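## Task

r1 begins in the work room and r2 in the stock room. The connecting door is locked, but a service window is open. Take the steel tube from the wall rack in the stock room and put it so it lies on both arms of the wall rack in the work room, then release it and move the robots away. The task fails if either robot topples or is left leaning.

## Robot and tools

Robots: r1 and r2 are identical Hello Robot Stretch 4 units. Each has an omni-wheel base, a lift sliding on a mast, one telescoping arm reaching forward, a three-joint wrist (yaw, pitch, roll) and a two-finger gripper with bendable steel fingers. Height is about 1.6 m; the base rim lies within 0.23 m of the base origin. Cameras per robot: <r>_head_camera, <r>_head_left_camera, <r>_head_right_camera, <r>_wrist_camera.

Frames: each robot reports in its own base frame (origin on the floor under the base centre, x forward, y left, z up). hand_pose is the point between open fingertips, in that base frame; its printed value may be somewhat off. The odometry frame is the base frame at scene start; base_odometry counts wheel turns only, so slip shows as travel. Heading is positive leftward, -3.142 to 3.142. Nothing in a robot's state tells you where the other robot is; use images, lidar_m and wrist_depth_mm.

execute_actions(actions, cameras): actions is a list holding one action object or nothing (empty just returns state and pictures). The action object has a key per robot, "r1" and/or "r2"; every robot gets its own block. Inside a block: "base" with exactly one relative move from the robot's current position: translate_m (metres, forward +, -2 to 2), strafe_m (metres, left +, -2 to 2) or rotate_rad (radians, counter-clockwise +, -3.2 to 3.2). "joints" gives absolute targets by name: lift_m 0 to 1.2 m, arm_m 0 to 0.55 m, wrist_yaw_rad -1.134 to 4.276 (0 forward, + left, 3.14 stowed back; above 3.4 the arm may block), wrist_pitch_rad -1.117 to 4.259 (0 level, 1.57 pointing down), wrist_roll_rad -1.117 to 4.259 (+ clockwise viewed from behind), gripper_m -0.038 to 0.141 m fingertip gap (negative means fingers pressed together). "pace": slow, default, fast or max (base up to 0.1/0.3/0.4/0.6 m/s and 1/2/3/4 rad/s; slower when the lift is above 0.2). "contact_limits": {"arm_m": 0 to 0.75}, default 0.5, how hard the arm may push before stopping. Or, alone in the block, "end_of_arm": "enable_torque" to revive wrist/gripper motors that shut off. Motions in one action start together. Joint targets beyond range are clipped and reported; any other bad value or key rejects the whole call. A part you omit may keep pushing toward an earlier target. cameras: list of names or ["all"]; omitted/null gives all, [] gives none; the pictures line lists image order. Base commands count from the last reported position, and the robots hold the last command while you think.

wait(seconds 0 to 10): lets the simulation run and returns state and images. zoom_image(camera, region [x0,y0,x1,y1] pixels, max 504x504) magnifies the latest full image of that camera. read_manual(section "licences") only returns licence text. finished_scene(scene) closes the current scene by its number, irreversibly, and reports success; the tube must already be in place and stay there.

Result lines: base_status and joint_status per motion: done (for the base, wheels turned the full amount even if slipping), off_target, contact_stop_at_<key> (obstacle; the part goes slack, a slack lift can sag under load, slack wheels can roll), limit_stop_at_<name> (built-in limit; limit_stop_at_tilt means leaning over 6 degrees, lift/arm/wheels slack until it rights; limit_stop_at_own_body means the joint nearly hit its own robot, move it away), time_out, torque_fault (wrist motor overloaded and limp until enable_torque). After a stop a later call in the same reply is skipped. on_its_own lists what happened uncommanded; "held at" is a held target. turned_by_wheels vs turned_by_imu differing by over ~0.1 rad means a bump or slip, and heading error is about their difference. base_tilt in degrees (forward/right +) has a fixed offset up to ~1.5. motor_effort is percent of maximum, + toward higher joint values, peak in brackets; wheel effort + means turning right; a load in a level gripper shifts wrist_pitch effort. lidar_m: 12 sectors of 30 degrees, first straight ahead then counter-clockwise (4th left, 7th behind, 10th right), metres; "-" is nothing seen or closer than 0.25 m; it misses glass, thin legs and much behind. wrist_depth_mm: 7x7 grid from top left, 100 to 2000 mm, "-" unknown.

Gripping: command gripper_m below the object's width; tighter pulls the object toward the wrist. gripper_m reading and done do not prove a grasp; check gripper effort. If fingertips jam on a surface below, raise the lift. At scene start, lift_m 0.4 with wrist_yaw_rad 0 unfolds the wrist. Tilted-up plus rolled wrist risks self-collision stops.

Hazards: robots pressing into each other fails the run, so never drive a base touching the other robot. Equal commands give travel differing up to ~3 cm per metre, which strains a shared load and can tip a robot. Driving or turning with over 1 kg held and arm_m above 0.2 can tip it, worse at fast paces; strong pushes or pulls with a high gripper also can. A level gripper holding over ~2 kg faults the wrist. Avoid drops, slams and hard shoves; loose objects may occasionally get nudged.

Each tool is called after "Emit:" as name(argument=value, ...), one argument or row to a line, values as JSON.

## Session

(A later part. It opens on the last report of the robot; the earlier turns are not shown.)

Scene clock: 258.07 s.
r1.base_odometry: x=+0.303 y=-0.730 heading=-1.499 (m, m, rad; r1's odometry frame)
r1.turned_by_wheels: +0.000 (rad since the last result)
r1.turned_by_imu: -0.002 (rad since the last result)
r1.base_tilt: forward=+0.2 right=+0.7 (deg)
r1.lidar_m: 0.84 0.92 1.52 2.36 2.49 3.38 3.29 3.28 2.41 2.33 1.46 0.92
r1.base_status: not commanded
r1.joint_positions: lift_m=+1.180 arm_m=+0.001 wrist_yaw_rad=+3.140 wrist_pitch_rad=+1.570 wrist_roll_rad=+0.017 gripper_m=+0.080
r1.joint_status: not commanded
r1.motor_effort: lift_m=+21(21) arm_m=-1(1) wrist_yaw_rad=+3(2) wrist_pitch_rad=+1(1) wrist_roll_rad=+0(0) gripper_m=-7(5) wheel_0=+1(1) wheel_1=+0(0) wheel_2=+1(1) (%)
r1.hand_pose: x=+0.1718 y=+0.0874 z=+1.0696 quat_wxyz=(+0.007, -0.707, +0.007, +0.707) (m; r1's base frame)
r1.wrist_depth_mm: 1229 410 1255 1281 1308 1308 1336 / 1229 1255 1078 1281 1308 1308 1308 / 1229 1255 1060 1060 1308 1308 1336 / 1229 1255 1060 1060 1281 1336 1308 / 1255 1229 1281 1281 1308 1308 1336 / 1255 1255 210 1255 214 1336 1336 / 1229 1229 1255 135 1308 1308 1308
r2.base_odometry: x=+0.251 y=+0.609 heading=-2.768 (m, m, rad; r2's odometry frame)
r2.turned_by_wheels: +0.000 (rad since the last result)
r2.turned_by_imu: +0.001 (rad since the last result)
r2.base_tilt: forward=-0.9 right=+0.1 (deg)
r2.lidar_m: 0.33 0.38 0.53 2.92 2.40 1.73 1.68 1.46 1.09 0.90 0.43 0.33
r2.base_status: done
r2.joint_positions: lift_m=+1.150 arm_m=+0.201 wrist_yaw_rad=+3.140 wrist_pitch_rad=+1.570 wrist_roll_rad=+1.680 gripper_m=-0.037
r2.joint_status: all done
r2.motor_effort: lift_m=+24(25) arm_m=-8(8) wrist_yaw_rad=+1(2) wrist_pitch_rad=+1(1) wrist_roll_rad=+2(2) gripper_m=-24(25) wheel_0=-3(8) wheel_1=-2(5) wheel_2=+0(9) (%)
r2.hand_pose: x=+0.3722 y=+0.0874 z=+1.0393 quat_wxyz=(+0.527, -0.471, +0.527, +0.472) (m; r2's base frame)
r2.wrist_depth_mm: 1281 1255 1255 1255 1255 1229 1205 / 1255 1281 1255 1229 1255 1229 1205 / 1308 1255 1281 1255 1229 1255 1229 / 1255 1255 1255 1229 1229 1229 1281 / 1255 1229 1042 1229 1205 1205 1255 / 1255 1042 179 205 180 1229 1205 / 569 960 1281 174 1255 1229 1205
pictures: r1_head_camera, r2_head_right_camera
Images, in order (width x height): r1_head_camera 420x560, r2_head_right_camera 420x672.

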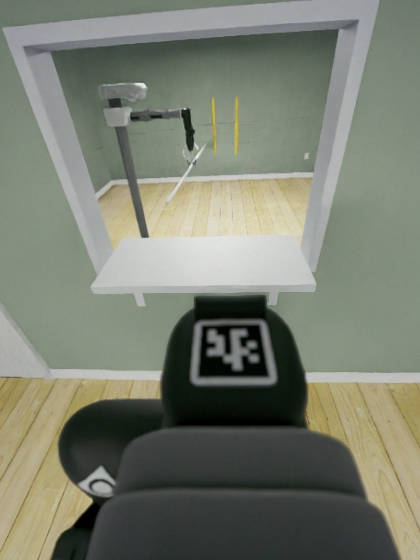

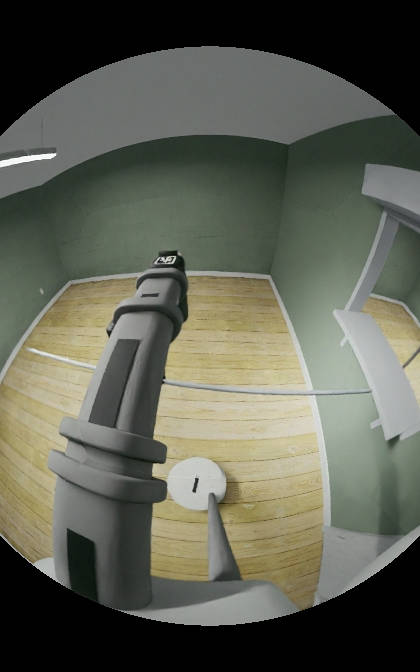

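Emit:
execute_actions(
  actions=[
    {"r2":{"base":{"translate_m":-0.08},"joints":{"arm_m":0.4,"lift_m":1.19},"pace":"slow"}},
  ],
  cameras=[],
)

Emit:
execute_actions(
  actions=[
    {"r2":{"base":{"strafe_m":-0.45},"pace":"slow"}},
  ],
  cameras=["r2_head_right_camera","r2_head_camera","r1_head_camera"],
)

Scene clock: 264.67 s.
r1.base_odometry: x=+0.303 y=-0.730 heading=-1.499 (m, m, rad; r1's odometry frame)
r1.turned_by_wheels: +0.000 (rad since the last result)
r1.turned_by_imu: -0.001 (rad since the last result)
r1.base_tilt: forward=+0.1 right=+0.8 (deg)
r1.lidar_m: 0.85 0.92 1.48 2.36 2.46 3.39 3.31 3.28 2.42 2.33 1.37 0.91
r1.base_status: not commanded
r1.joint_positions: lift_m=+1.180 arm_m=+0.001 wrist_yaw_rad=+3.140 wrist_pitch_rad=+1.570 wrist_roll_rad=+0.017 gripper_m=+0.080
r1.joint_status: not commanded
r1.motor_effort: lift_m=+21(21) arm_m=-1(1) wrist_yaw_rad=+3(3) wrist_pitch_rad=+0(0) wrist_roll_rad=-1(0) gripper_m=-2(2) wheel_0=+1(1) wheel_1=+0(0) wheel_2=+1(1) (%)
r1.hand_pose: x=+0.1718 y=+0.0874 z=+1.0696 quat_wxyz=(+0.007, -0.707, +0.007, +0.707) (m; r1's base frame)
r1.wrist_depth_mm: 1229 413 1281 1281 1308 1336 1336 / 1229 1255 1078 1281 1308 1336 1336 / 1229 1281 1060 1078 1281 1308 1336 / 1255 1255 1060 1098 1308 1308 1336 / 1229 1255 1255 1281 1281 1308 1308 / 1229 1229 210 1281 213 1336 1336 / 1229 1255 1255 135 1281 1336 1308
r2.base_odometry: x=+0.325 y=+0.638 heading=-2.769 (m, m, rad; r2's odometry frame)
r2.turned_by_wheels: +0.000 (rad since the last result)
r2.turned_by_imu: +0.001 (rad since the last result)
r2.base_tilt: forward=-0.8 right=-0.1 (deg)
r2.lidar_m: 0.51 0.57 0.83 2.96 2.27 1.66 1.60 1.47 1.08 0.91 0.71 0.52
r2.base_status: done
r2.joint_positions: lift_m=+1.190 arm_m=+0.399 wrist_yaw_rad=+3.140 wrist_pitch_rad=+1.570 wrist_roll_rad=+1.680 gripper_m=-0.037
r2.joint_status: all done
r2.motor_effort: lift_m=+25(24) arm_m=+8(8) wrist_yaw_rad=+0(0) wrist_pitch_rad=+2(0) wrist_roll_rad=+3(2) gripper_m=-23(24) wheel_0=-5(10) wheel_1=-3(3) wheel_2=+1(6) (%)
r2.hand_pose: x=+0.5694 y=+0.0874 z=+1.0793 quat_wxyz=(+0.527, -0.471, +0.527, +0.472) (m; r2's base frame)
r2.wrist_depth_mm: 1308 1308 1308 1281 1308 1281 1281 / 1308 1308 1281 1255 1281 1255 1255 / 1308 1281 1281 1281 1281 1281 1281 / 1308 1160 1308 1308 1281 1308 1281 / 1308 1098 1336 1281 1281 1281 1255 / 1336 1098 180 205 180 1281 1281 / 1336 1308 1308 214 1229 1229 1255
pictures: none
No camera images: the call's "cameras" was empty. Leave "cameras" out to get every camera's image.

Scene clock: 270.30 s.
r1.base_odometry: x=+0.303 y=-0.730 heading=-1.499 (m, m, rad; r1's odometry frame)
r1.turned_by_wheels: +0.000 (rad since the last result)
r1.turned_by_imu: -0.001 (rad since the last result)
r1.base_tilt: forward=+0.0 right=+0.7 (deg)
r1.lidar_m: 0.86 0.90 1.47 2.35 2.49 3.36 3.31 3.28 2.42 2.31 1.42 0.89
r1.base_status: not commanded
r1.joint_positions: lift_m=+1.180 arm_m=+0.001 wrist_yaw_rad=+3.140 wrist_pitch_rad=+1.570 wrist_roll_rad=+0.017 gripper_m=+0.080
r1.joint_status: not commanded
r1.motor_effort: lift_m=+21(21) arm_m=-1(1) wrist_yaw_rad=+2(2) wrist_pitch_rad=+1(0) wrist_roll_rad=-1(0) gripper_m=-4(3) wheel_0=+1(1) wheel_1=+0(0) wheel_2=+1(1) (%)
r1.hand_pose: x=+0.1718 y=+0.0874 z=+1.0696 quat_wxyz=(+0.007, -0.707, +0.007, +0.707) (m; r1's base frame)
r1.wrist_depth_mm: 1229 410 1255 1281 1308 1308 1336 / 1255 1255 1060 1281 1308 1308 1366 / 1229 1255 1060 1060 1308 1308 1308 / 1255 1255 1060 1078 1308 1308 1336 / 1255 1229 1281 1308 1308 1336 1336 / 1229 1255 210 1281 214 1308 1336 / 1229 1229 1255 135 1281 1308 1366
r2.base_odometry: x=+0.161 y=+1.057 heading=-2.769 (m, m, rad; r2's odometry frame)
r2.turned_by_wheels: +0.000 (rad since the last result)
r2.turned_by_imu: +0.002 (rad since the last result)
r2.base_tilt: forward=-0.9 right=-0.2 (deg)
r2.lidar_m: 0.51 0.58 0.84 3.41 2.31 1.68 1.63 0.83 0.61 0.57 0.47 0.54
r2.base_status: done
r2.joint_positions: lift_m=+1.190 arm_m=+0.399 wrist_yaw_rad=+3.140 wrist_pitch_rad=+1.570 wrist_roll_rad=+1.680 gripper_m=-0.037
r2.joint_status: not commanded
r2.motor_effort: lift_m=+24(25) arm_m=+8(8) wrist_yaw_rad=+0(0) wrist_pitch_rad=+1(1) wrist_roll_rad=+2(2) gripper_m=-24(25) wheel_0=+3(6) wheel_1=-4(10) wheel_2=-1(1) (%)
r2.hand_pose: x=+0.5695 y=+0.0874 z=+1.0793 quat_wxyz=(+0.527, -0.472, +0.527, +0.472) (m; r2's base frame)
r2.wrist_depth_mm: 1255 1308 1308 1281 1281 1255 1308 / 1308 1281 1281 1308 1281 1281 1308 / 1336 1308 1308 1308 1281 1281 1281 / 1308 1138 1281 1308 1308 1281 1281 / 1336 1098 1308 1255 1308 1255 1281 / 1281 1078 179 205 180 1281 1281 / 1308 1336 1308 213 1281 1281 1281
pictures: r1_head_camera, r2_head_camera, r2_head_right_camera
Images, in order (width x height): r1_head_camera 420x560, r2_head_camera 420x560, r2_head_right_camera 420x672.

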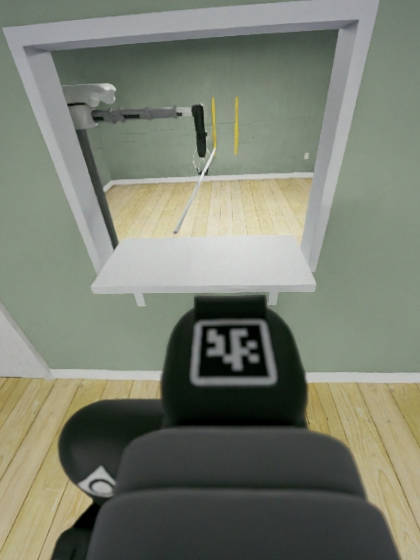

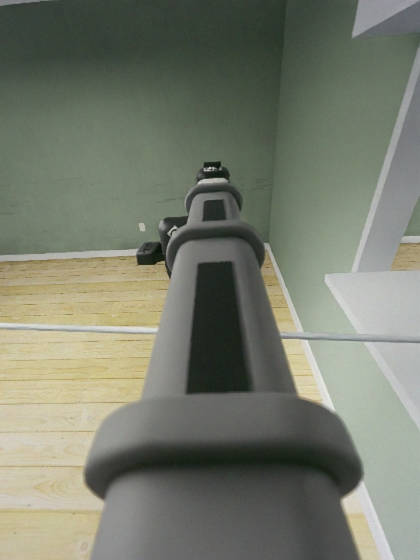

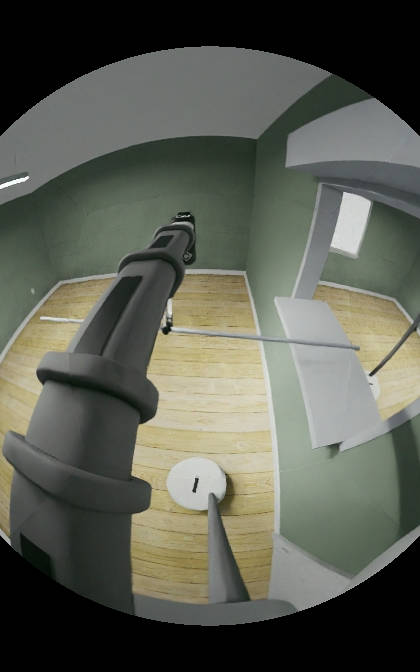

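Emit:
execute_actions(
  actions=[
    {"r2":{"base":{"strafe_m":-0.26},"joints":{"lift_m":1.07},"pace":"slow"},"r1":{"base":{"translate_m":0.3}}},
  ],
  cameras=["r2_head_right_camera","r1_head_left_camera","r1_head_camera","r1_wrist_camera"],
)

Scene clock: 281.67 s.
r1.base_odometry: x=+0.324 y=-1.030 heading=-1.499 (m, m, rad; r1's odometry frame)
r1.turned_by_wheels: +0.000 (rad since the last result)
r1.turned_by_imu: -0.003 (rad since the last result)
r1.base_tilt: forward=+0.1 right=+0.8 (deg)
r1.lidar_m: 0.54 0.50 1.07 2.36 2.45 3.45 3.65 3.30 2.44 2.35 1.00 0.60
r1.base_status: done
r1.joint_positions: lift_m=+1.180 arm_m=+0.001 wrist_yaw_rad=+3.140 wrist_pitch_rad=+1.570 wrist_roll_rad=+0.017 gripper_m=+0.080
r1.joint_status: not commanded
r1.motor_effort: lift_m=+21(20) arm_m=-1(1) wrist_yaw_rad=+1(2) wrist_pitch_rad=+1(0) wrist_roll_rad=+0(0) gripper_m=-2(4) wheel_0=+0(4) wheel_1=+0(4) wheel_2=+1(10) (%)
r1.hand_pose: x=+0.1718 y=+0.0874 z=+1.0696 quat_wxyz=(+0.007, -0.707, +0.007, +0.707) (m; r1's base frame)
r1.wrist_depth_mm: 1229 410 1255 1281 1308 1336 1336 / 1255 1255 1060 1281 1308 1336 1336 / 1229 1255 1078 1060 1308 1308 1336 / 1255 1281 1060 1060 1308 1308 1308 / 1205 1229 1255 1308 1281 1336 1308 / 1229 1281 210 1281 214 1308 1336 / 1229 1182 1255 135 1281 1308 1336
r2.base_odometry: x=+0.067 y=+1.299 heading=-2.769 (m, m, rad; r2's odometry frame)
r2.turned_by_wheels: +0.000 (rad since the last result)
r2.turned_by_imu: +0.002 (rad since the last result)
r2.base_tilt: forward=-0.8 right=+0.0 (deg)
r2.lidar_m: 0.50 0.65 0.84 3.78 2.30 1.71 1.15 0.49 0.33 0.31 0.25 0.30
r2.base_status: done
r2.joint_positions: lift_m=+1.070 arm_m=+0.399 wrist_yaw_rad=+3.140 wrist_pitch_rad=+1.570 wrist_roll_rad=+1.680 gripper_m=-0.037
r2.joint_status: all done
r2.motor_effort: lift_m=+20(24) arm_m=+8(8) wrist_yaw_rad=+0(0) wrist_pitch_rad=+0(1) wrist_roll_rad=+2(2) gripper_m=-24(24) wheel_0=+4(12) wheel_1=-3(12) wheel_2=-1(2) (%)
r2.hand_pose: x=+0.5695 y=+0.0874 z=+0.9597 quat_wxyz=(+0.527, -0.471, +0.527, +0.472) (m; r2's base frame)
r2.wrist_depth_mm: 1182 1205 1182 1182 1182 1182 1182 / 1182 1182 1182 1182 1182 1182 1138 / 1182 1205 1182 1160 1160 1160 1138 / 1205 1060 1205 1160 1138 1160 1138 / 1160 976 1160 1182 1160 1182 1160 / 1078 976 179 206 180 1160 1182 / 1182 1025 1078 214 1060 904 960
pictures: r1_head_camera, r1_head_left_camera, r1_wrist_camera, r2_head_right_camera
camera_calibration (this result's frames):
r1_wrist_camera: T_world_to_cam=[[-0.00272052, 0.998459, 0.0554202, -0.155237], [0.999992, 0.00288252, -0.00284342, -0.113017], [-0.00299879, 0.055412, -0.998459, 1.29014], [0, 0, 0, 1]] pos_world=[0.116463, 0.0838343, 1.29643]
Images, in order (width x height): r1_head_camera 420x560, r1_head_left_camera 420x672, r1_wrist_camera 616x392, r2_head_right_camera 420x672.

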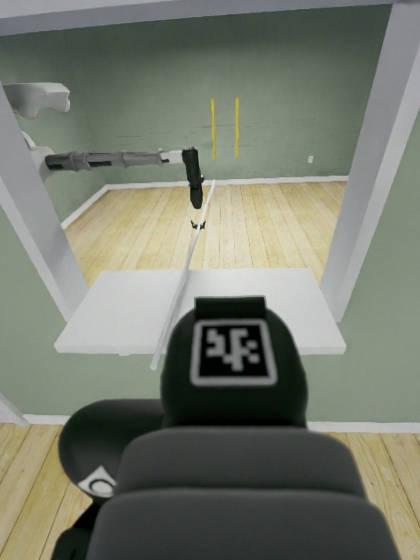

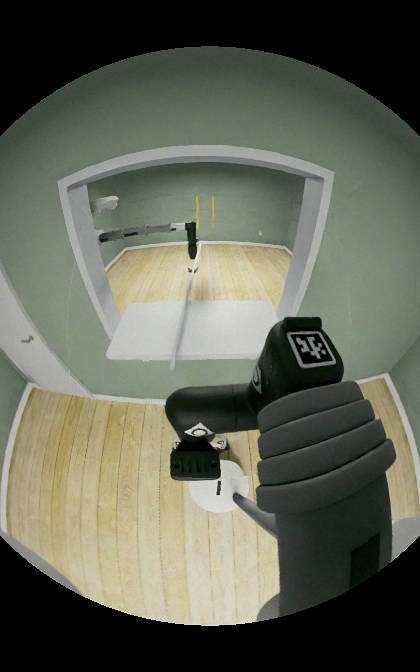

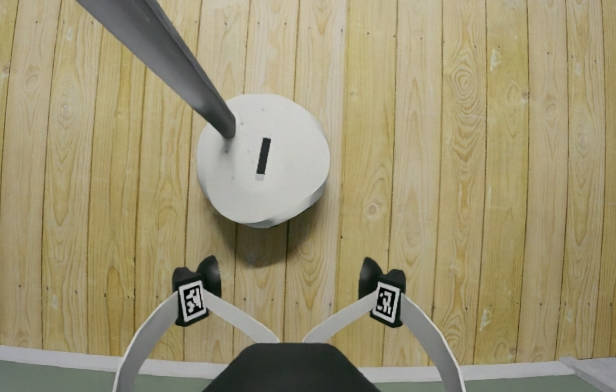

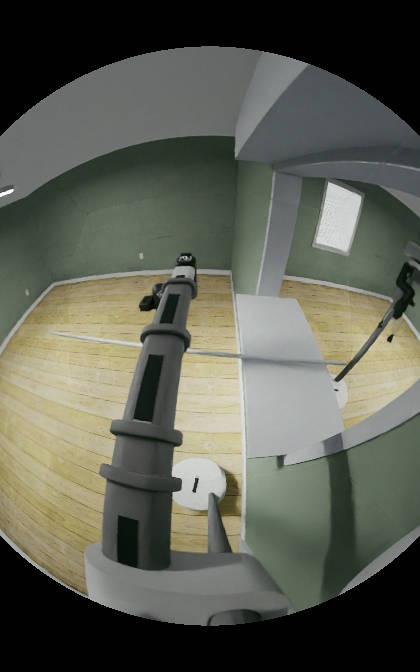

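Emit:
execute_actions(
  actions=[
    {"r1":{"base":{"strafe_m":0.097},"joints":{"arm_m":0.34,"wrist_roll_rad":0.13}}},
  ],
  cameras=["r2_head_right_camera","r1_wrist_camera"],
)

Emit:
zoom_image(
  camera="r2_head_right_camera",
  region=[220, 250, 420, 450],
)

Scene clock: 288.30 s.
r1.base_odometry: x=+0.421 y=-1.023 heading=-1.499 (m, m, rad; r1's odometry frame)
r1.turned_by_wheels: +0.000 (rad since the last result)
r1.turned_by_imu: -0.001 (rad since the last result)
r1.base_tilt: forward=+0.1 right=+0.8 (deg)
r1.lidar_m: 0.46 0.60 1.05 2.27 2.39 3.30 3.66 3.45 2.53 2.46 1.01 0.60
r1.base_status: done
r1.joint_positions: lift_m=+1.180 arm_m=+0.339 wrist_yaw_rad=+3.140 wrist_pitch_rad=+1.570 wrist_roll_rad=+0.130 gripper_m=+0.080
r1.joint_status: all done
r1.motor_effort: lift_m=+20(21) arm_m=+7(8) wrist_yaw_rad=+1(2) wrist_pitch_rad=+1(1) wrist_roll_rad=+0(3) gripper_m=+0(5) wheel_0=+2(8) wheel_1=+0(9) wheel_2=+0(1) (%)
r1.hand_pose: x=+0.5096 y=+0.0874 z=+1.0696 quat_wxyz=(+0.046, -0.705, +0.046, +0.706) (m; r1's base frame)
r1.wrist_depth_mm: 1229 1255 1060 1182 1308 1308 1336 / 1255 1255 1060 1205 1281 1308 1366 / 1255 1255 1255 1281 1281 1336 1336 / 1229 1255 1255 1255 1308 1308 1336 / 1229 1255 1255 1281 1281 1308 1336 / 1042 1025 210 407 214 424 402 / 364 368 373 135 382 387 389
r2.base_odometry: x=+0.067 y=+1.299 heading=-2.769 (m, m, rad; r2's odometry frame)
r2.turned_by_wheels: +0.000 (rad since the last result)
r2.turned_by_imu: +0.001 (rad since the last result)
r2.base_tilt: forward=-0.8 right=-0.1 (deg)
r2.lidar_m: 0.51 0.61 0.85 3.77 2.31 1.70 1.17 0.47 0.33 0.30 0.25 0.31
r2.base_status: not commanded
r2.joint_positions: lift_m=+1.070 arm_m=+0.399 wrist_yaw_rad=+3.140 wrist_pitch_rad=+1.570 wrist_roll_rad=+1.680 gripper_m=-0.037
r2.joint_status: not commanded
r2.motor_effort: lift_m=+20(19) arm_m=+7(7) wrist_yaw_rad=+1(0) wrist_pitch_rad=+0(0) wrist_roll_rad=+2(2) gripper_m=-25(24) wheel_0=+4(4) wheel_1=-3(3) wheel_2=-1(1) (%)
r2.hand_pose: x=+0.5695 y=+0.0874 z=+0.9597 quat_wxyz=(+0.527, -0.471, +0.527, +0.472) (m; r2's base frame)
r2.wrist_depth_mm: 1205 1182 1182 1182 1182 1160 1160 / 1160 1205 1160 1160 1160 1160 1160 / 1182 1229 1160 1160 1182 1160 1182 / 1160 1042 1205 1160 1160 1160 1182 / 1182 960 1160 1160 1160 1160 1160 / 1098 976 179 204 180 1160 1160 / 1138 1025 1078 213 1025 917 976
pictures: r1_wrist_camera, r2_head_right_camera
camera_calibration (this result's frames):
r1_wrist_camera: T_world_to_cam=[[0.109366, 0.992459, 0.0553575, -0.21084], [0.993996, -0.109385, -0.00269205, -0.438061], [0.00338355, 0.0553196, -0.998463, 1.28791], [0, 0, 0, 1]] pos_world=[0.454132, 0.090086, 1.29642]
Images, in order (width x height): r1_wrist_camera 616x392, r2_head_right_camera 420x672.

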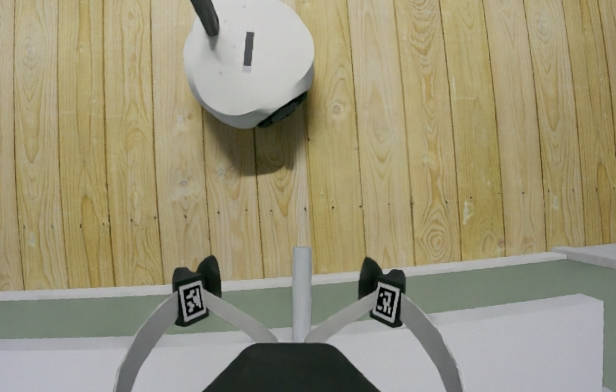

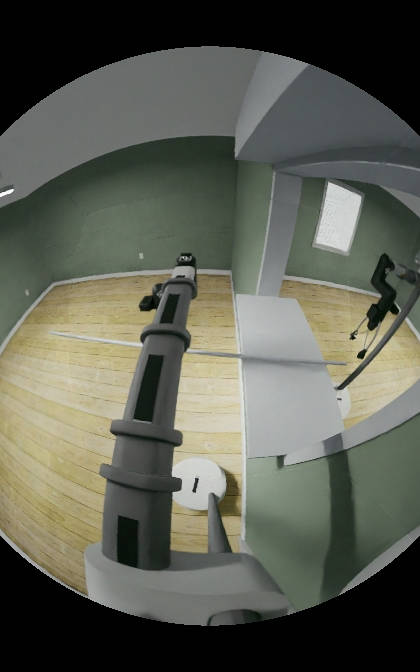

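Region (220, 250, 420, 450) of r2_head_right_camera's 420x672 image, scaled by 2.520, with more detail than that image has.

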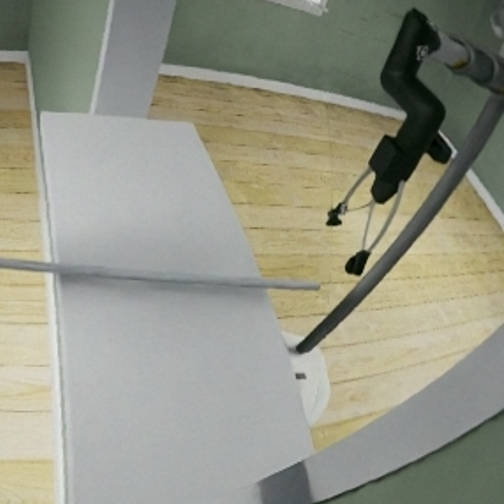

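Emit:
execute_actions(
  actions=[
    {"r1":{"joints":{"arm_m":0.372,"lift_m":1.043,"gripper_m":0.06},"pace":"slow"},"r2":{"joints":{"lift_m":1.045},"pace":"slow"}},
  ],
  cameras=["r2_head_right_camera","r1_wrist_camera"],
)

Emit:
zoom_image(
  camera="r2_head_right_camera",
  region=[220, 250, 420, 450],
)

Scene clock: 294.80 s.
r1.base_odometry: x=+0.421 y=-1.023 heading=-1.499 (m, m, rad; r1's odometry frame)
r1.turned_by_wheels: +0.000 (rad since the last result)
r1.turned_by_imu: -0.001 (rad since the last result)
r1.base_tilt: forward=+0.2 right=+0.8 (deg)
r1.lidar_m: 0.57 0.63 1.07 2.24 2.34 3.30 3.64 3.40 2.52 2.45 1.03 0.60
r1.base_status: not commanded
r1.joint_positions: lift_m=+1.043 arm_m=+0.371 wrist_yaw_rad=+3.140 wrist_pitch_rad=+1.570 wrist_roll_rad=+0.130 gripper_m=+0.060
r1.joint_status: all done
r1.motor_effort: lift_m=+17(21) arm_m=+7(8) wrist_yaw_rad=+1(1) wrist_pitch_rad=-1(1) wrist_roll_rad=+1(0) gripper_m=-4(5) wheel_0=+2(2) wheel_1=+0(1) wheel_2=+0(0) (%)
r1.hand_pose: x=+0.5415 y=+0.0874 z=+0.9329 quat_wxyz=(+0.046, -0.705, +0.046, +0.706) (m; r1's base frame)
r1.wrist_depth_mm: 1118 1138 931 931 1160 1160 1182 / 1118 1118 931 1160 1160 1160 1205 / 1118 1118 1138 1138 1160 1182 1182 / 1098 1118 1138 1160 1182 1182 1205 / 1118 1138 1118 1118 1160 1160 1182 / 917 917 208 683 198 741 691 / 627 259 615 135 245 249 250
r2.base_odometry: x=+0.067 y=+1.299 heading=-2.769 (m, m, rad; r2's odometry frame)
r2.turned_by_wheels: +0.000 (rad since the last result)
r2.turned_by_imu: +0.001 (rad since the last result)
r2.base_tilt: forward=-0.9 right=-0.1 (deg)
r2.lidar_m: 0.53 0.63 0.88 3.76 2.33 1.70 1.18 0.48 0.31 0.32 0.25 0.29
r2.base_status: not commanded
r2.joint_positions: lift_m=+1.045 arm_m=+0.399 wrist_yaw_rad=+3.140 wrist_pitch_rad=+1.570 wrist_roll_rad=+1.680 gripper_m=-0.037
r2.joint_status: all done
r2.motor_effort: lift_m=+19(19) arm_m=+8(8) wrist_yaw_rad=+0(0) wrist_pitch_rad=+0(1) wrist_roll_rad=+2(2) gripper_m=-25(24) wheel_0=+4(4) wheel_1=-3(3) wheel_2=-1(1) (%)
r2.hand_pose: x=+0.5695 y=+0.0874 z=+0.9347 quat_wxyz=(+0.527, -0.471, +0.527, +0.472) (m; r2's base frame)
r2.wrist_depth_mm: 1160 1160 1138 1160 1160 1138 1138 / 1182 1160 1138 1138 1138 1160 1160 / 1160 1205 1160 1138 1160 1138 1118 / 1160 1008 1160 1138 1138 1138 1138 / 960 931 1160 1118 1160 1138 1118 / 946 946 180 204 180 1160 1118 / 1160 1025 1060 213 1025 917 991
pictures: r1_wrist_camera, r2_head_right_camera
camera_calibration (this result's frames):
r1_wrist_camera: T_world_to_cam=[[0.109367, 0.992459, 0.055356, -0.206774], [0.993996, -0.109385, -0.0027065, -0.470218], [0.00336904, 0.0553196, -0.998463, 1.15137], [0, 0, 0, 1]] pos_world=[0.48613, 0.090086, 1.15978]
Images, in order (width x height): r1_wrist_camera 616x392, r2_head_right_camera 420x672.

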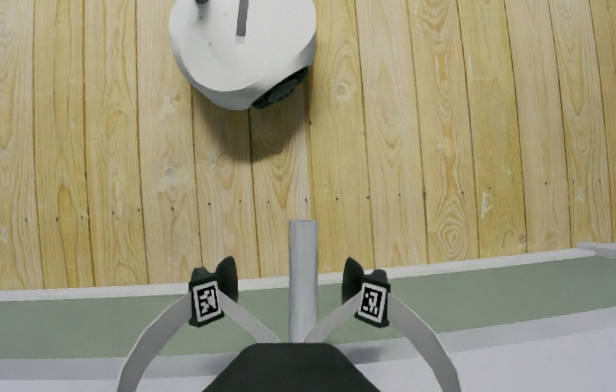

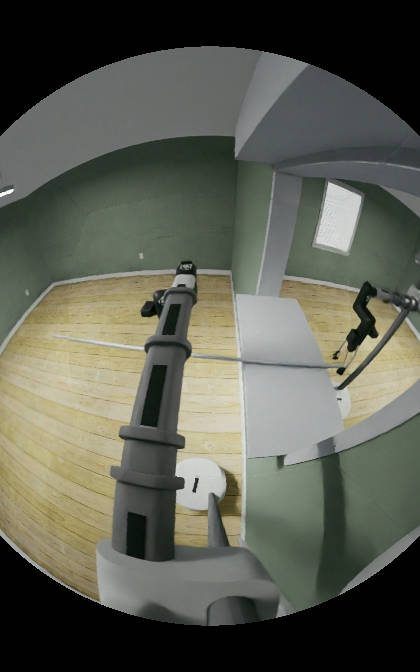

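Region (220, 250, 420, 450) of r2_head_right_camera's 420x672 image, scaled by 2.520, with more detail than that image has.

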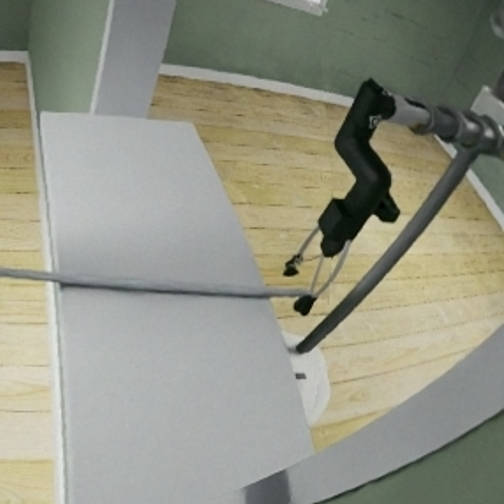

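Emit:
execute_actions(
  actions=[
    {"r1":{"base":{"strafe_m":0.008},"joints":{"gripper_m":-0.038}}},
  ],
  cameras=["r1_wrist_camera"],
)

Emit:
execute_actions(
  actions=[
    {"r2":{"joints":{"gripper_m":0.06},"pace":"slow"}},
  ],
  cameras=["r2_head_right_camera","r1_wrist_camera"],
)

Scene clock: 299.43 s.
r1.base_odometry: x=+0.429 y=-1.022 heading=-1.499 (m, m, rad; r1's odometry frame)
r1.turned_by_wheels: +0.000 (rad since the last result)
r1.turned_by_imu: -0.001 (rad since the last result)
r1.base_tilt: forward=+0.2 right=+0.7 (deg)
r1.lidar_m: 0.56 0.60 1.07 2.25 2.38 3.28 3.65 3.46 2.53 2.44 1.03 0.59
r1.base_status: done
r1.joint_positions: lift_m=+1.043 arm_m=+0.371 wrist_yaw_rad=+3.140 wrist_pitch_rad=+1.570 wrist_roll_rad=+0.130 gripper_m=-0.037
r1.joint_status: all done
r1.motor_effort: lift_m=+16(17) arm_m=+7(7) wrist_yaw_rad=+1(1) wrist_pitch_rad=+0(3) wrist_roll_rad=+1(1) gripper_m=-25(23) wheel_0=+0(7) wheel_1=-1(14) wheel_2=+0(0) (%)
r1.hand_pose: x=+0.5415 y=+0.0874 z=+0.9329 quat_wxyz=(+0.046, -0.705, +0.046, +0.706) (m; r1's base frame)
r1.wrist_depth_mm: 1118 1138 931 931 1160 1205 1205 / 1098 1118 931 1160 1160 1182 1205 / 1118 1118 1138 1138 1182 1182 1182 / 1098 1118 1138 1138 1160 1182 1182 / 1098 1098 1138 1138 1160 1160 1205 / 917 917 178 206 178 741 699 / 627 241 277 209 246 248 250
r2.base_odometry: x=+0.067 y=+1.299 heading=-2.769 (m, m, rad; r2's odometry frame)
r2.turned_by_wheels: +0.000 (rad since the last result)
r2.turned_by_imu: +0.001 (rad since the last result)
r2.base_tilt: forward=-0.7 right=+0.0 (deg)
r2.lidar_m: 0.53 0.60 0.91 3.77 2.29 1.68 1.19 0.49 0.33 0.33 0.25 0.30
r2.base_status: not commanded
r2.joint_positions: lift_m=+1.045 arm_m=+0.399 wrist_yaw_rad=+3.140 wrist_pitch_rad=+1.570 wrist_roll_rad=+1.680 gripper_m=-0.037
r2.joint_status: not commanded
r2.motor_effort: lift_m=+19(19) arm_m=+7(8) wrist_yaw_rad=+0(0) wrist_pitch_rad=+0(0) wrist_roll_rad=+2(2) gripper_m=-24(25) wheel_0=+4(4) wheel_1=-3(3) wheel_2=-1(1) (%)
r2.hand_pose: x=+0.5695 y=+0.0874 z=+0.9347 quat_wxyz=(+0.527, -0.471, +0.527, +0.472) (m; r2's base frame)
r2.wrist_depth_mm: 1160 1182 1138 1118 1118 1160 1138 / 1205 1182 1160 1138 1160 1138 1118 / 1160 1182 1160 1160 1138 1118 1160 / 1160 1008 1138 1160 1160 1118 1138 / 960 946 1160 1118 1138 1138 1138 / 960 960 179 205 180 1118 1138 / 1138 1025 1060 214 1042 917 960
pictures: r1_wrist_camera
camera_calibration (this result's frames):
r1_wrist_camera: T_world_to_cam=[[0.109373, 0.992459, 0.055343, -0.206762], [0.993996, -0.109384, -0.00282621, -0.470077], [0.00324876, 0.0553198, -0.998463, 1.15144], [0, 0, 0, 1]] pos_world=[0.486128, 0.090086, 1.15979]
Images, in order (width x height): r1_wrist_camera 616x392.

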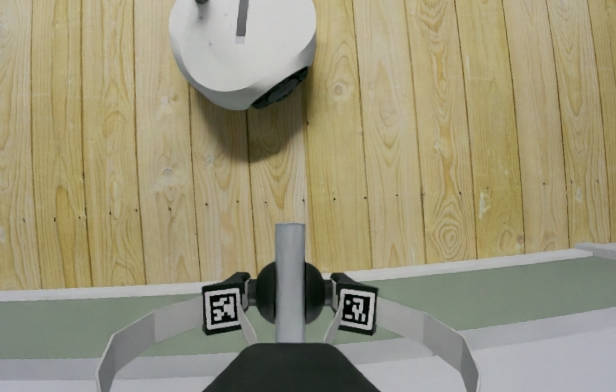

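Scene clock: 302.70 s.
r1.base_odometry: x=+0.429 y=-1.022 heading=-1.499 (m, m, rad; r1's odometry frame)
r1.turned_by_wheels: +0.000 (rad since the last result)
r1.turned_by_imu: -0.001 (rad since the last result)
r1.base_tilt: forward=+0.0 right=+0.7 (deg)
r1.lidar_m: 0.54 0.62 1.08 2.26 2.35 3.31 3.63 3.43 2.53 2.47 1.02 0.60
r1.base_status: not commanded
r1.joint_positions: lift_m=+1.043 arm_m=+0.371 wrist_yaw_rad=+3.140 wrist_pitch_rad=+1.569 wrist_roll_rad=+0.130 gripper_m=-0.037
r1.joint_status: not commanded
r1.motor_effort: lift_m=+16(17) arm_m=+7(7) wrist_yaw_rad=-1(1) wrist_pitch_rad=+3(9) wrist_roll_rad=+1(0) gripper_m=-26(26) wheel_0=-1(1) wheel_1=-1(2) wheel_2=+0(0) (%)
r1.hand_pose: x=+0.5413 y=+0.0874 z=+0.9329 quat_wxyz=(+0.046, -0.705, +0.046, +0.706) (m; r1's base frame)
r1.wrist_depth_mm: 1118 1118 917 946 1160 1182 1182 / 1098 1138 931 1160 1160 1182 1182 / 1098 1098 1118 1138 1182 1182 1205 / 1138 1118 1118 1160 1160 1182 1205 / 1098 1118 1138 1160 1160 1160 1182 / 917 917 178 208 179 741 699 / 621 241 277 178 247 249 251
r2.base_odometry: x=+0.067 y=+1.299 heading=-2.769 (m, m, rad; r2's odometry frame)
r2.turned_by_wheels: +0.000 (rad since the last result)
r2.turned_by_imu: +0.001 (rad since the last result)
r2.base_tilt: forward=-0.7 right=-0.2 (deg)
r2.lidar_m: 0.51 0.58 0.84 3.78 2.30 1.68 1.19 0.47 0.35 0.32 0.25 0.29
r2.base_status: not commanded
r2.joint_positions: lift_m=+1.045 arm_m=+0.399 wrist_yaw_rad=+3.140 wrist_pitch_rad=+1.570 wrist_roll_rad=+1.680 gripper_m=+0.060
r2.joint_status: all done
r2.motor_effort: lift_m=+19(19) arm_m=+8(8) wrist_yaw_rad=+0(0) wrist_pitch_rad=+1(1) wrist_roll_rad=+2(2) gripper_m=-2(25) wheel_0=+4(4) wheel_1=-3(3) wheel_2=-1(1) (%)
r2.hand_pose: x=+0.5695 y=+0.0874 z=+0.9347 quat_wxyz=(+0.527, -0.471, +0.527, +0.472) (m; r2's base frame)
r2.wrist_depth_mm: 1182 1160 1138 1118 1160 1138 1138 / 1205 1182 1160 1118 1160 1138 1138 / 1160 1138 1160 1138 1138 1138 1160 / 1182 1008 1182 1138 1138 1118 1118 / 960 946 1160 1160 1160 1138 1138 / 960 946 193 1138 193 1138 1160 / 1160 1060 1078 136 1042 960 976
pictures: r1_wrist_camera, r2_head_right_camera
camera_calibration (this result's frames):
r1_wrist_camera: T_world_to_cam=[[0.109026, 0.992501, 0.0552655, -0.206482], [0.994036, -0.108998, -0.00354121, -0.46924], [0.00250916, 0.055322, -0.998465, 1.15185], [0, 0, 0, 1]] pos_world=[0.486063, 0.0900645, 1.15983]
Images, in order (width x height): r1_wrist_camera 616x392, r2_head_right_camera 420x672.

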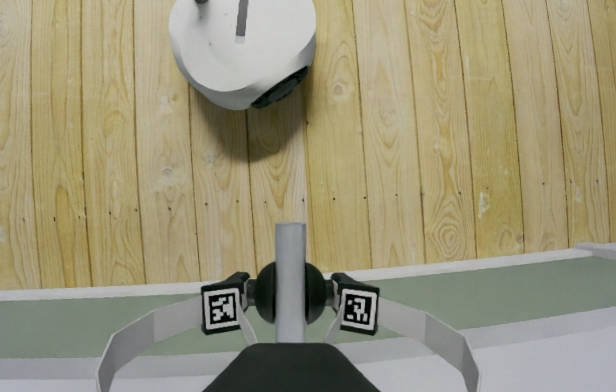

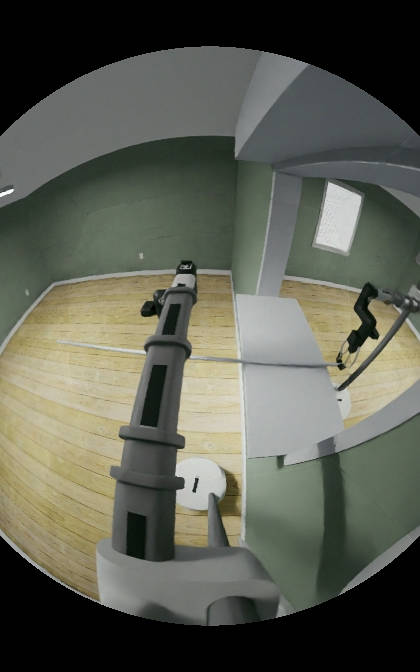

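Emit:
execute_actions(
  actions=[
    {"r1":{"base":{"translate_m":-0.2},"joints":{"arm_m":0.07},"pace":"slow"},"r2":{"joints":{"lift_m":1.19}}},
  ],
  cameras=["r2_head_right_camera","r1_head_left_camera"],
)

Scene clock: 314.53 s.
r1.base_odometry: x=+0.415 y=-0.823 heading=-1.499 (m, m, rad; r1's odometry frame)
r1.turned_by_wheels: +0.000 (rad since the last result)
r1.turned_by_imu: -0.001 (rad since the last result)
r1.base_tilt: forward=+0.2 right=+0.6 (deg)
r1.lidar_m: 0.46 0.82 1.36 2.25 2.36 3.26 3.41 3.41 2.52 2.45 1.29 0.78
r1.base_status: done
r1.joint_positions: lift_m=+1.043 arm_m=+0.071 wrist_yaw_rad=+3.139 wrist_pitch_rad=+1.573 wrist_roll_rad=+0.130 gripper_m=-0.037
r1.joint_status: all done
r1.motor_effort: lift_m=+17(16) arm_m=-8(6) wrist_yaw_rad=+3(5) wrist_pitch_rad=-7(15) wrist_roll_rad=+1(1) gripper_m=-28(29) wheel_0=-2(6) wheel_1=-1(7) wheel_2=+1(8) (%)
r1.hand_pose: x=+0.2431 y=+0.0874 z=+0.9329 quat_wxyz=(+0.047, -0.706, +0.046, +0.705) (m; r1's base frame)
r1.wrist_depth_mm: 1118 842 1138 1138 1160 1205 1182 / 1118 1118 946 1138 1160 1182 1205 / 1098 1138 931 946 1160 1160 1182 / 1098 1118 1138 1160 1160 1182 1205 / 1118 1118 1138 1138 1160 1182 1205 / 1098 1118 177 206 178 1182 1205 / 1098 1118 1138 179 1160 1182 1182
r2.base_odometry: x=+0.067 y=+1.299 heading=-2.769 (m, m, rad; r2's odometry frame)
r2.turned_by_wheels: +0.000 (rad since the last result)
r2.turned_by_imu: +0.002 (rad since the last result)
r2.base_tilt: forward=-1.0 right=-0.2 (deg)
r2.lidar_m: 0.53 0.60 4.08 3.78 2.29 1.71 1.19 0.47 0.33 0.30 0.25 0.27
r2.base_status: not commanded
r2.joint_positions: lift_m=+1.190 arm_m=+0.399 wrist_yaw_rad=+3.140 wrist_pitch_rad=+1.570 wrist_roll_rad=+1.680 gripper_m=+0.060
r2.joint_status: all done
r2.motor_effort: lift_m=+22(23) arm_m=+7(8) wrist_yaw_rad=+0(0) wrist_pitch_rad=+0(1) wrist_roll_rad=+2(2) gripper_m=-2(2) wheel_0=+4(4) wheel_1=-3(3) wheel_2=-1(1) (%)
r2.hand_pose: x=+0.5695 y=+0.0874 z=+1.0795 quat_wxyz=(+0.527, -0.471, +0.527, +0.472) (m; r2's base frame)
r2.wrist_depth_mm: 1308 1336 1255 1281 1308 1281 1255 / 1308 1336 1281 1281 1308 1281 1229 / 1308 1308 1336 1281 1281 1281 1308 / 1281 1182 1281 1281 1281 1281 1281 / 1308 1078 1281 1281 1281 1281 1308 / 1308 1098 193 1336 194 1336 1308 / 1205 1118 1138 136 1060 946 976
pictures: r1_head_left_camera, r2_head_right_camera
Images, in order (width x height): r1_head_left_camera 420x672, r2_head_right_camera 420x672.

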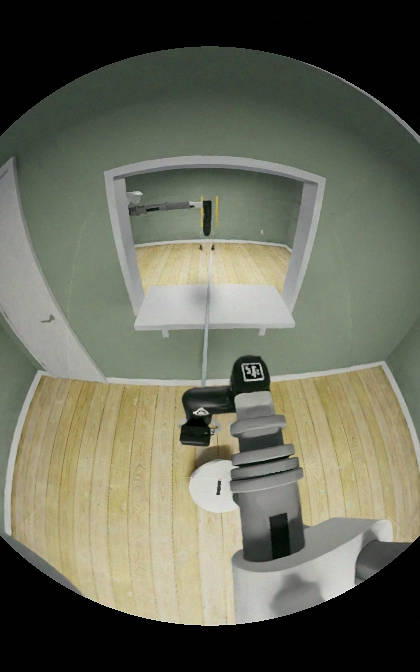

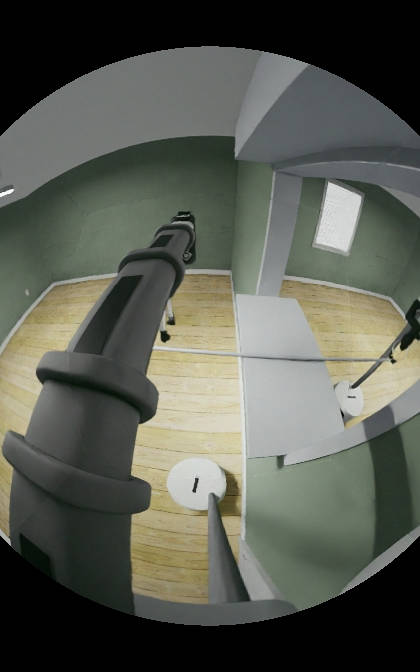

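Emit:
execute_actions(
  actions=[
    {"r1":{"joints":{"gripper_m":0.06},"pace":"slow"},"r2":{"base":{"strafe_m":0.25},"joints":{"arm_m":0.0}}},
  ],
  cameras=["r2_head_right_camera","r1_wrist_camera"],
)

Scene clock: 319.93 s.
r1.base_odometry: x=+0.415 y=-0.823 heading=-1.499 (m, m, rad; r1's odometry frame)
r1.turned_by_wheels: +0.000 (rad since the last result)
r1.turned_by_imu: -0.001 (rad since the last result)
r1.base_tilt: forward=+0.1 right=+0.8 (deg)
r1.lidar_m: 0.37 0.82 1.37 2.24 2.38 3.28 3.41 3.43 2.54 2.45 1.29 0.81
r1.base_status: not commanded
r1.joint_positions: lift_m=+1.043 arm_m=+0.071 wrist_yaw_rad=+3.139 wrist_pitch_rad=+1.570 wrist_roll_rad=+0.130 gripper_m=+0.060
r1.joint_status: all done
r1.motor_effort: lift_m=+17(17) arm_m=-8(8) wrist_yaw_rad=+3(2) wrist_pitch_rad=-1(6) wrist_roll_rad=+1(1) gripper_m=-5(27) wheel_0=-2(2) wheel_1=-1(2) wheel_2=+1(2) (%)
r1.hand_pose: x=+0.2423 y=+0.0874 z=+0.9329 quat_wxyz=(+0.047, -0.705, +0.047, +0.706) (m; r1's base frame)
r1.wrist_depth_mm: 1118 559 1138 1138 1160 1182 1182 / 1118 1118 931 1138 1160 1182 1182 / 1098 1138 917 931 1160 1182 1182 / 1098 1118 960 1160 1160 1182 1182 / 1118 1118 1138 1138 1160 1160 1205 / 1118 1118 209 1118 198 1160 1205 / 1098 1118 1118 135 1138 1160 1205
r2.base_odometry: x=+0.158 y=+1.066 heading=-2.769 (m, m, rad; r2's odometry frame)
r2.turned_by_wheels: +0.000 (rad since the last result)
r2.turned_by_imu: +0.001 (rad since the last result)
r2.base_tilt: forward=-0.8 right=-0.1 (deg)
r2.lidar_m: 0.60 3.21 3.47 3.43 2.31 1.66 1.62 0.79 0.60 0.54 0.47 0.60
r2.base_status: done
r2.joint_positions: lift_m=+1.190 arm_m=+0.002 wrist_yaw_rad=+3.140 wrist_pitch_rad=+1.570 wrist_roll_rad=+1.680 gripper_m=+0.060
r2.joint_status: all done
r2.motor_effort: lift_m=+21(22) arm_m=-8(9) wrist_yaw_rad=+0(1) wrist_pitch_rad=+1(1) wrist_roll_rad=+2(2) gripper_m=-2(2) wheel_0=-1(9) wheel_1=+0(9) wheel_2=+0(2) (%)
r2.hand_pose: x=+0.1729 y=+0.0874 z=+1.0796 quat_wxyz=(+0.527, -0.471, +0.527, +0.472) (m; r2's base frame)
r2.wrist_depth_mm: 1336 1308 1281 1281 1281 1255 1255 / 1336 1308 1308 1281 1255 1281 1281 / 1281 1308 1308 1281 1308 1308 1281 / 1336 1281 1336 1281 1281 1281 1281 / 1308 1308 1098 1078 1308 1281 1281 / 1336 1308 193 1281 193 1281 1281 / 1308 585 1281 136 1281 1281 1281
pictures: r1_wrist_camera, r2_head_right_camera
camera_calibration (this result's frames):
r1_wrist_camera: T_world_to_cam=[[0.109546, 0.992438, 0.0553772, -0.17411], [0.993975, -0.109576, -0.0025112, -0.172959], [0.00357578, 0.0553186, -0.998462, 1.15232], [0, 0, 0, 1]] pos_world=[0.18687, 0.0900966, 1.15975]
Images, in order (width x height): r1_wrist_camera 616x392, r2_head_right_camera 420x672.

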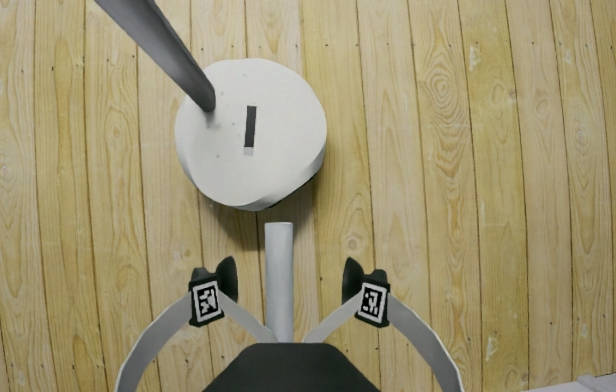

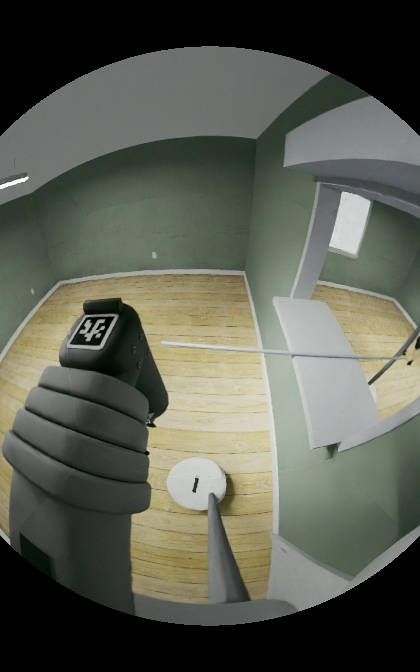

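Emit:
execute_actions(
  actions=[
    {"r1":{"joints":{"lift_m":1.13}}},
  ],
  cameras=[],
)

Emit:
execute_actions(
  actions=[
    {"r1":{"base":{"translate_m":0.45},"joints":{"arm_m":0.392}}},
  ],
  cameras=["r2_head_right_camera","r1_wrist_camera"],
)

Scene clock: 324.67 s.
r1.base_odometry: x=+0.415 y=-0.823 heading=-1.499 (m, m, rad; r1's odometry frame)
r1.turned_by_wheels: +0.000 (rad since the last result)
r1.turned_by_imu: -0.001 (rad since the last result)
r1.base_tilt: forward=+0.1 right=+0.6 (deg)
r1.lidar_m: 0.26 0.26 1.35 2.23 2.35 3.32 3.41 3.46 2.55 2.43 1.30 0.79
r1.base_status: not commanded
r1.joint_positions: lift_m=+1.130 arm_m=+0.071 wrist_yaw_rad=+3.140 wrist_pitch_rad=+1.570 wrist_roll_rad=+0.130 gripper_m=+0.060
r1.joint_status: all done
r1.motor_effort: lift_m=+22(23) arm_m=-8(8) wrist_yaw_rad=+2(2) wrist_pitch_rad=+0(1) wrist_roll_rad=+1(1) gripper_m=-3(2) wheel_0=-2(2) wheel_1=-1(1) wheel_2=+1(1) (%)
r1.hand_pose: x=+0.2423 y=+0.0874 z=+1.0195 quat_wxyz=(+0.047, -0.705, +0.047, +0.706) (m; r1's base frame)
r1.wrist_depth_mm: 1182 559 1205 1229 1255 1281 1281 / 1182 1205 1025 1229 1255 1281 1281 / 1182 1205 1008 1025 1255 1255 1281 / 1182 1205 1205 1255 1255 1281 1281 / 1205 1229 1205 1229 1255 1255 1281 / 1182 1205 209 1229 198 1281 1281 / 1182 1205 1205 135 1229 1255 1281
r2.base_odometry: x=+0.158 y=+1.066 heading=-2.769 (m, m, rad; r2's odometry frame)
r2.turned_by_wheels: +0.000 (rad since the last result)
r2.turned_by_imu: +0.001 (rad since the last result)
r2.base_tilt: forward=-0.9 right=-0.1 (deg)
r2.lidar_m: 0.60 3.21 3.49 3.42 2.30 1.67 1.63 0.80 0.61 0.56 0.46 0.61
r2.base_status: not commanded
r2.joint_positions: lift_m=+1.190 arm_m=+0.002 wrist_yaw_rad=+3.140 wrist_pitch_rad=+1.570 wrist_roll_rad=+1.680 gripper_m=+0.060
r2.joint_status: not commanded
r2.motor_effort: lift_m=+21(21) arm_m=-8(8) wrist_yaw_rad=-1(0) wrist_pitch_rad=+1(1) wrist_roll_rad=+1(2) gripper_m=-2(1) wheel_0=-1(1) wheel_1=+0(0) wheel_2=+0(0) (%)
r2.hand_pose: x=+0.1729 y=+0.0874 z=+1.0796 quat_wxyz=(+0.527, -0.471, +0.527, +0.472) (m; r2's base frame)
r2.wrist_depth_mm: 1308 1308 1281 1281 1281 1281 1281 / 1308 1281 1308 1308 1308 1281 1308 / 1308 1308 1308 1281 1308 1255 1281 / 1308 1308 1281 1281 1281 1336 1308 / 1308 1281 1098 1078 1281 1281 1281 / 1308 1308 193 1281 193 1229 1281 / 1308 591 1281 136 1308 1281 1255
pictures: none
No camera images: the call's "cameras" was empty. Leave "cameras" out to get every camera's image.

Scene clock: 327.67 s.
r1.base_odometry: x=+0.447 y=-1.272 heading=-1.499 (m, m, rad; r1's odometry frame)
r1.turned_by_wheels: +0.000 (rad since the last result)
r1.turned_by_imu: -0.003 (rad since the last result)
r1.base_tilt: forward=+0.1 right=+0.7 (deg)
r1.lidar_m: 0.25 0.34 0.47 1.96 2.35 3.31 3.90 3.46 2.57 1.79 0.47 0.33
r1.base_status: done
r1.joint_positions: lift_m=+1.130 arm_m=+0.391 wrist_yaw_rad=+3.140 wrist_pitch_rad=+1.570 wrist_roll_rad=+0.130 gripper_m=+0.060
r1.joint_status: all done
r1.motor_effort: lift_m=+21(21) arm_m=+7(8) wrist_yaw_rad=+1(2) wrist_pitch_rad=-1(0) wrist_roll_rad=+1(2) gripper_m=-2(4) wheel_0=+1(3) wheel_1=+0(5) wheel_2=+1(10) (%)
r1.hand_pose: x=+0.5616 y=+0.0874 z=+1.0195 quat_wxyz=(+0.046, -0.705, +0.046, +0.706) (m; r1's base frame)
r1.wrist_depth_mm: 1182 1205 325 676 798 798 342 / 315 320 324 327 334 338 340 / 317 320 324 329 332 336 338 / 317 320 324 327 332 336 340 / 315 320 322 329 332 336 340 / 315 319 208 327 198 336 340 / 315 317 322 135 330 336 340
r2.base_odometry: x=+0.158 y=+1.066 heading=-2.769 (m, m, rad; r2's odometry frame)
r2.turned_by_wheels: +0.000 (rad since the last result)
r2.turned_by_imu: +0.001 (rad since the last result)
r2.base_tilt: forward=-0.9 right=-0.1 (deg)
r2.lidar_m: 0.60 3.22 3.50 3.42 2.31 1.69 1.62 0.78 0.61 0.54 0.46 0.63
r2.base_status: not commanded
r2.joint_positions: lift_m=+1.190 arm_m=+0.002 wrist_yaw_rad=+3.140 wrist_pitch_rad=+1.570 wrist_roll_rad=+1.680 gripper_m=+0.060
r2.joint_status: not commanded
r2.motor_effort: lift_m=+21(21) arm_m=-8(8) wrist_yaw_rad=+0(0) wrist_pitch_rad=+0(1) wrist_roll_rad=+2(2) gripper_m=-2(2) wheel_0=-1(1) wheel_1=+0(0) wheel_2=+0(0) (%)
r2.hand_pose: x=+0.1729 y=+0.0874 z=+1.0796 quat_wxyz=(+0.527, -0.471, +0.527, +0.472) (m; r2's base frame)
r2.wrist_depth_mm: 1308 1336 1308 1281 1308 1281 1281 / 1308 1281 1281 1281 1281 1255 1281 / 1308 1281 1308 1281 1308 1308 1281 / 1308 1308 1308 1308 1308 1255 1308 / 1308 1308 1078 1098 1281 1308 1281 / 1308 1336 193 1281 193 1281 1281 / 1336 585 1308 136 1336 1308 1336
pictures: r1_wrist_camera, r2_head_right_camera
camera_calibration (this result's frames):
r1_wrist_camera: T_world_to_cam=[[0.109299, 0.992466, 0.0553557, -0.213724], [0.994003, -0.109317, -0.00270864, -0.489931], [0.0033631, 0.0553198, -0.998463, 1.23778], [0, 0, 0, 1]] pos_world=[0.50619, 0.0900822, 1.24638]
Images, in order (width x height): r1_wrist_camera 616x392, r2_head_right_camera 420x672.

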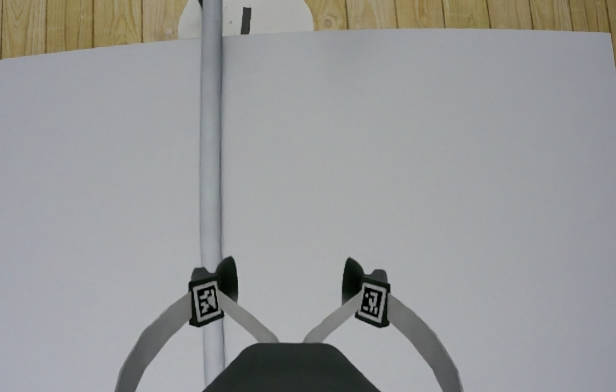

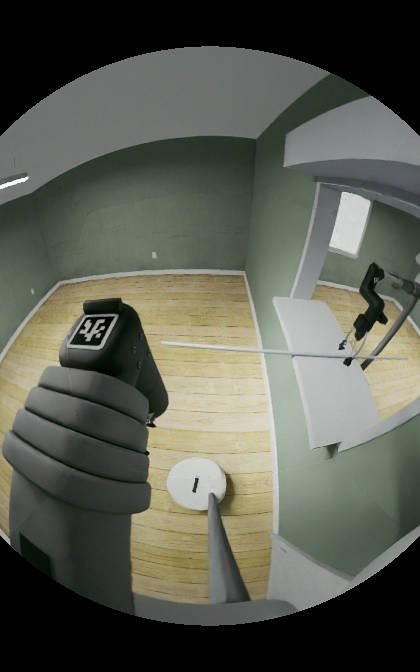

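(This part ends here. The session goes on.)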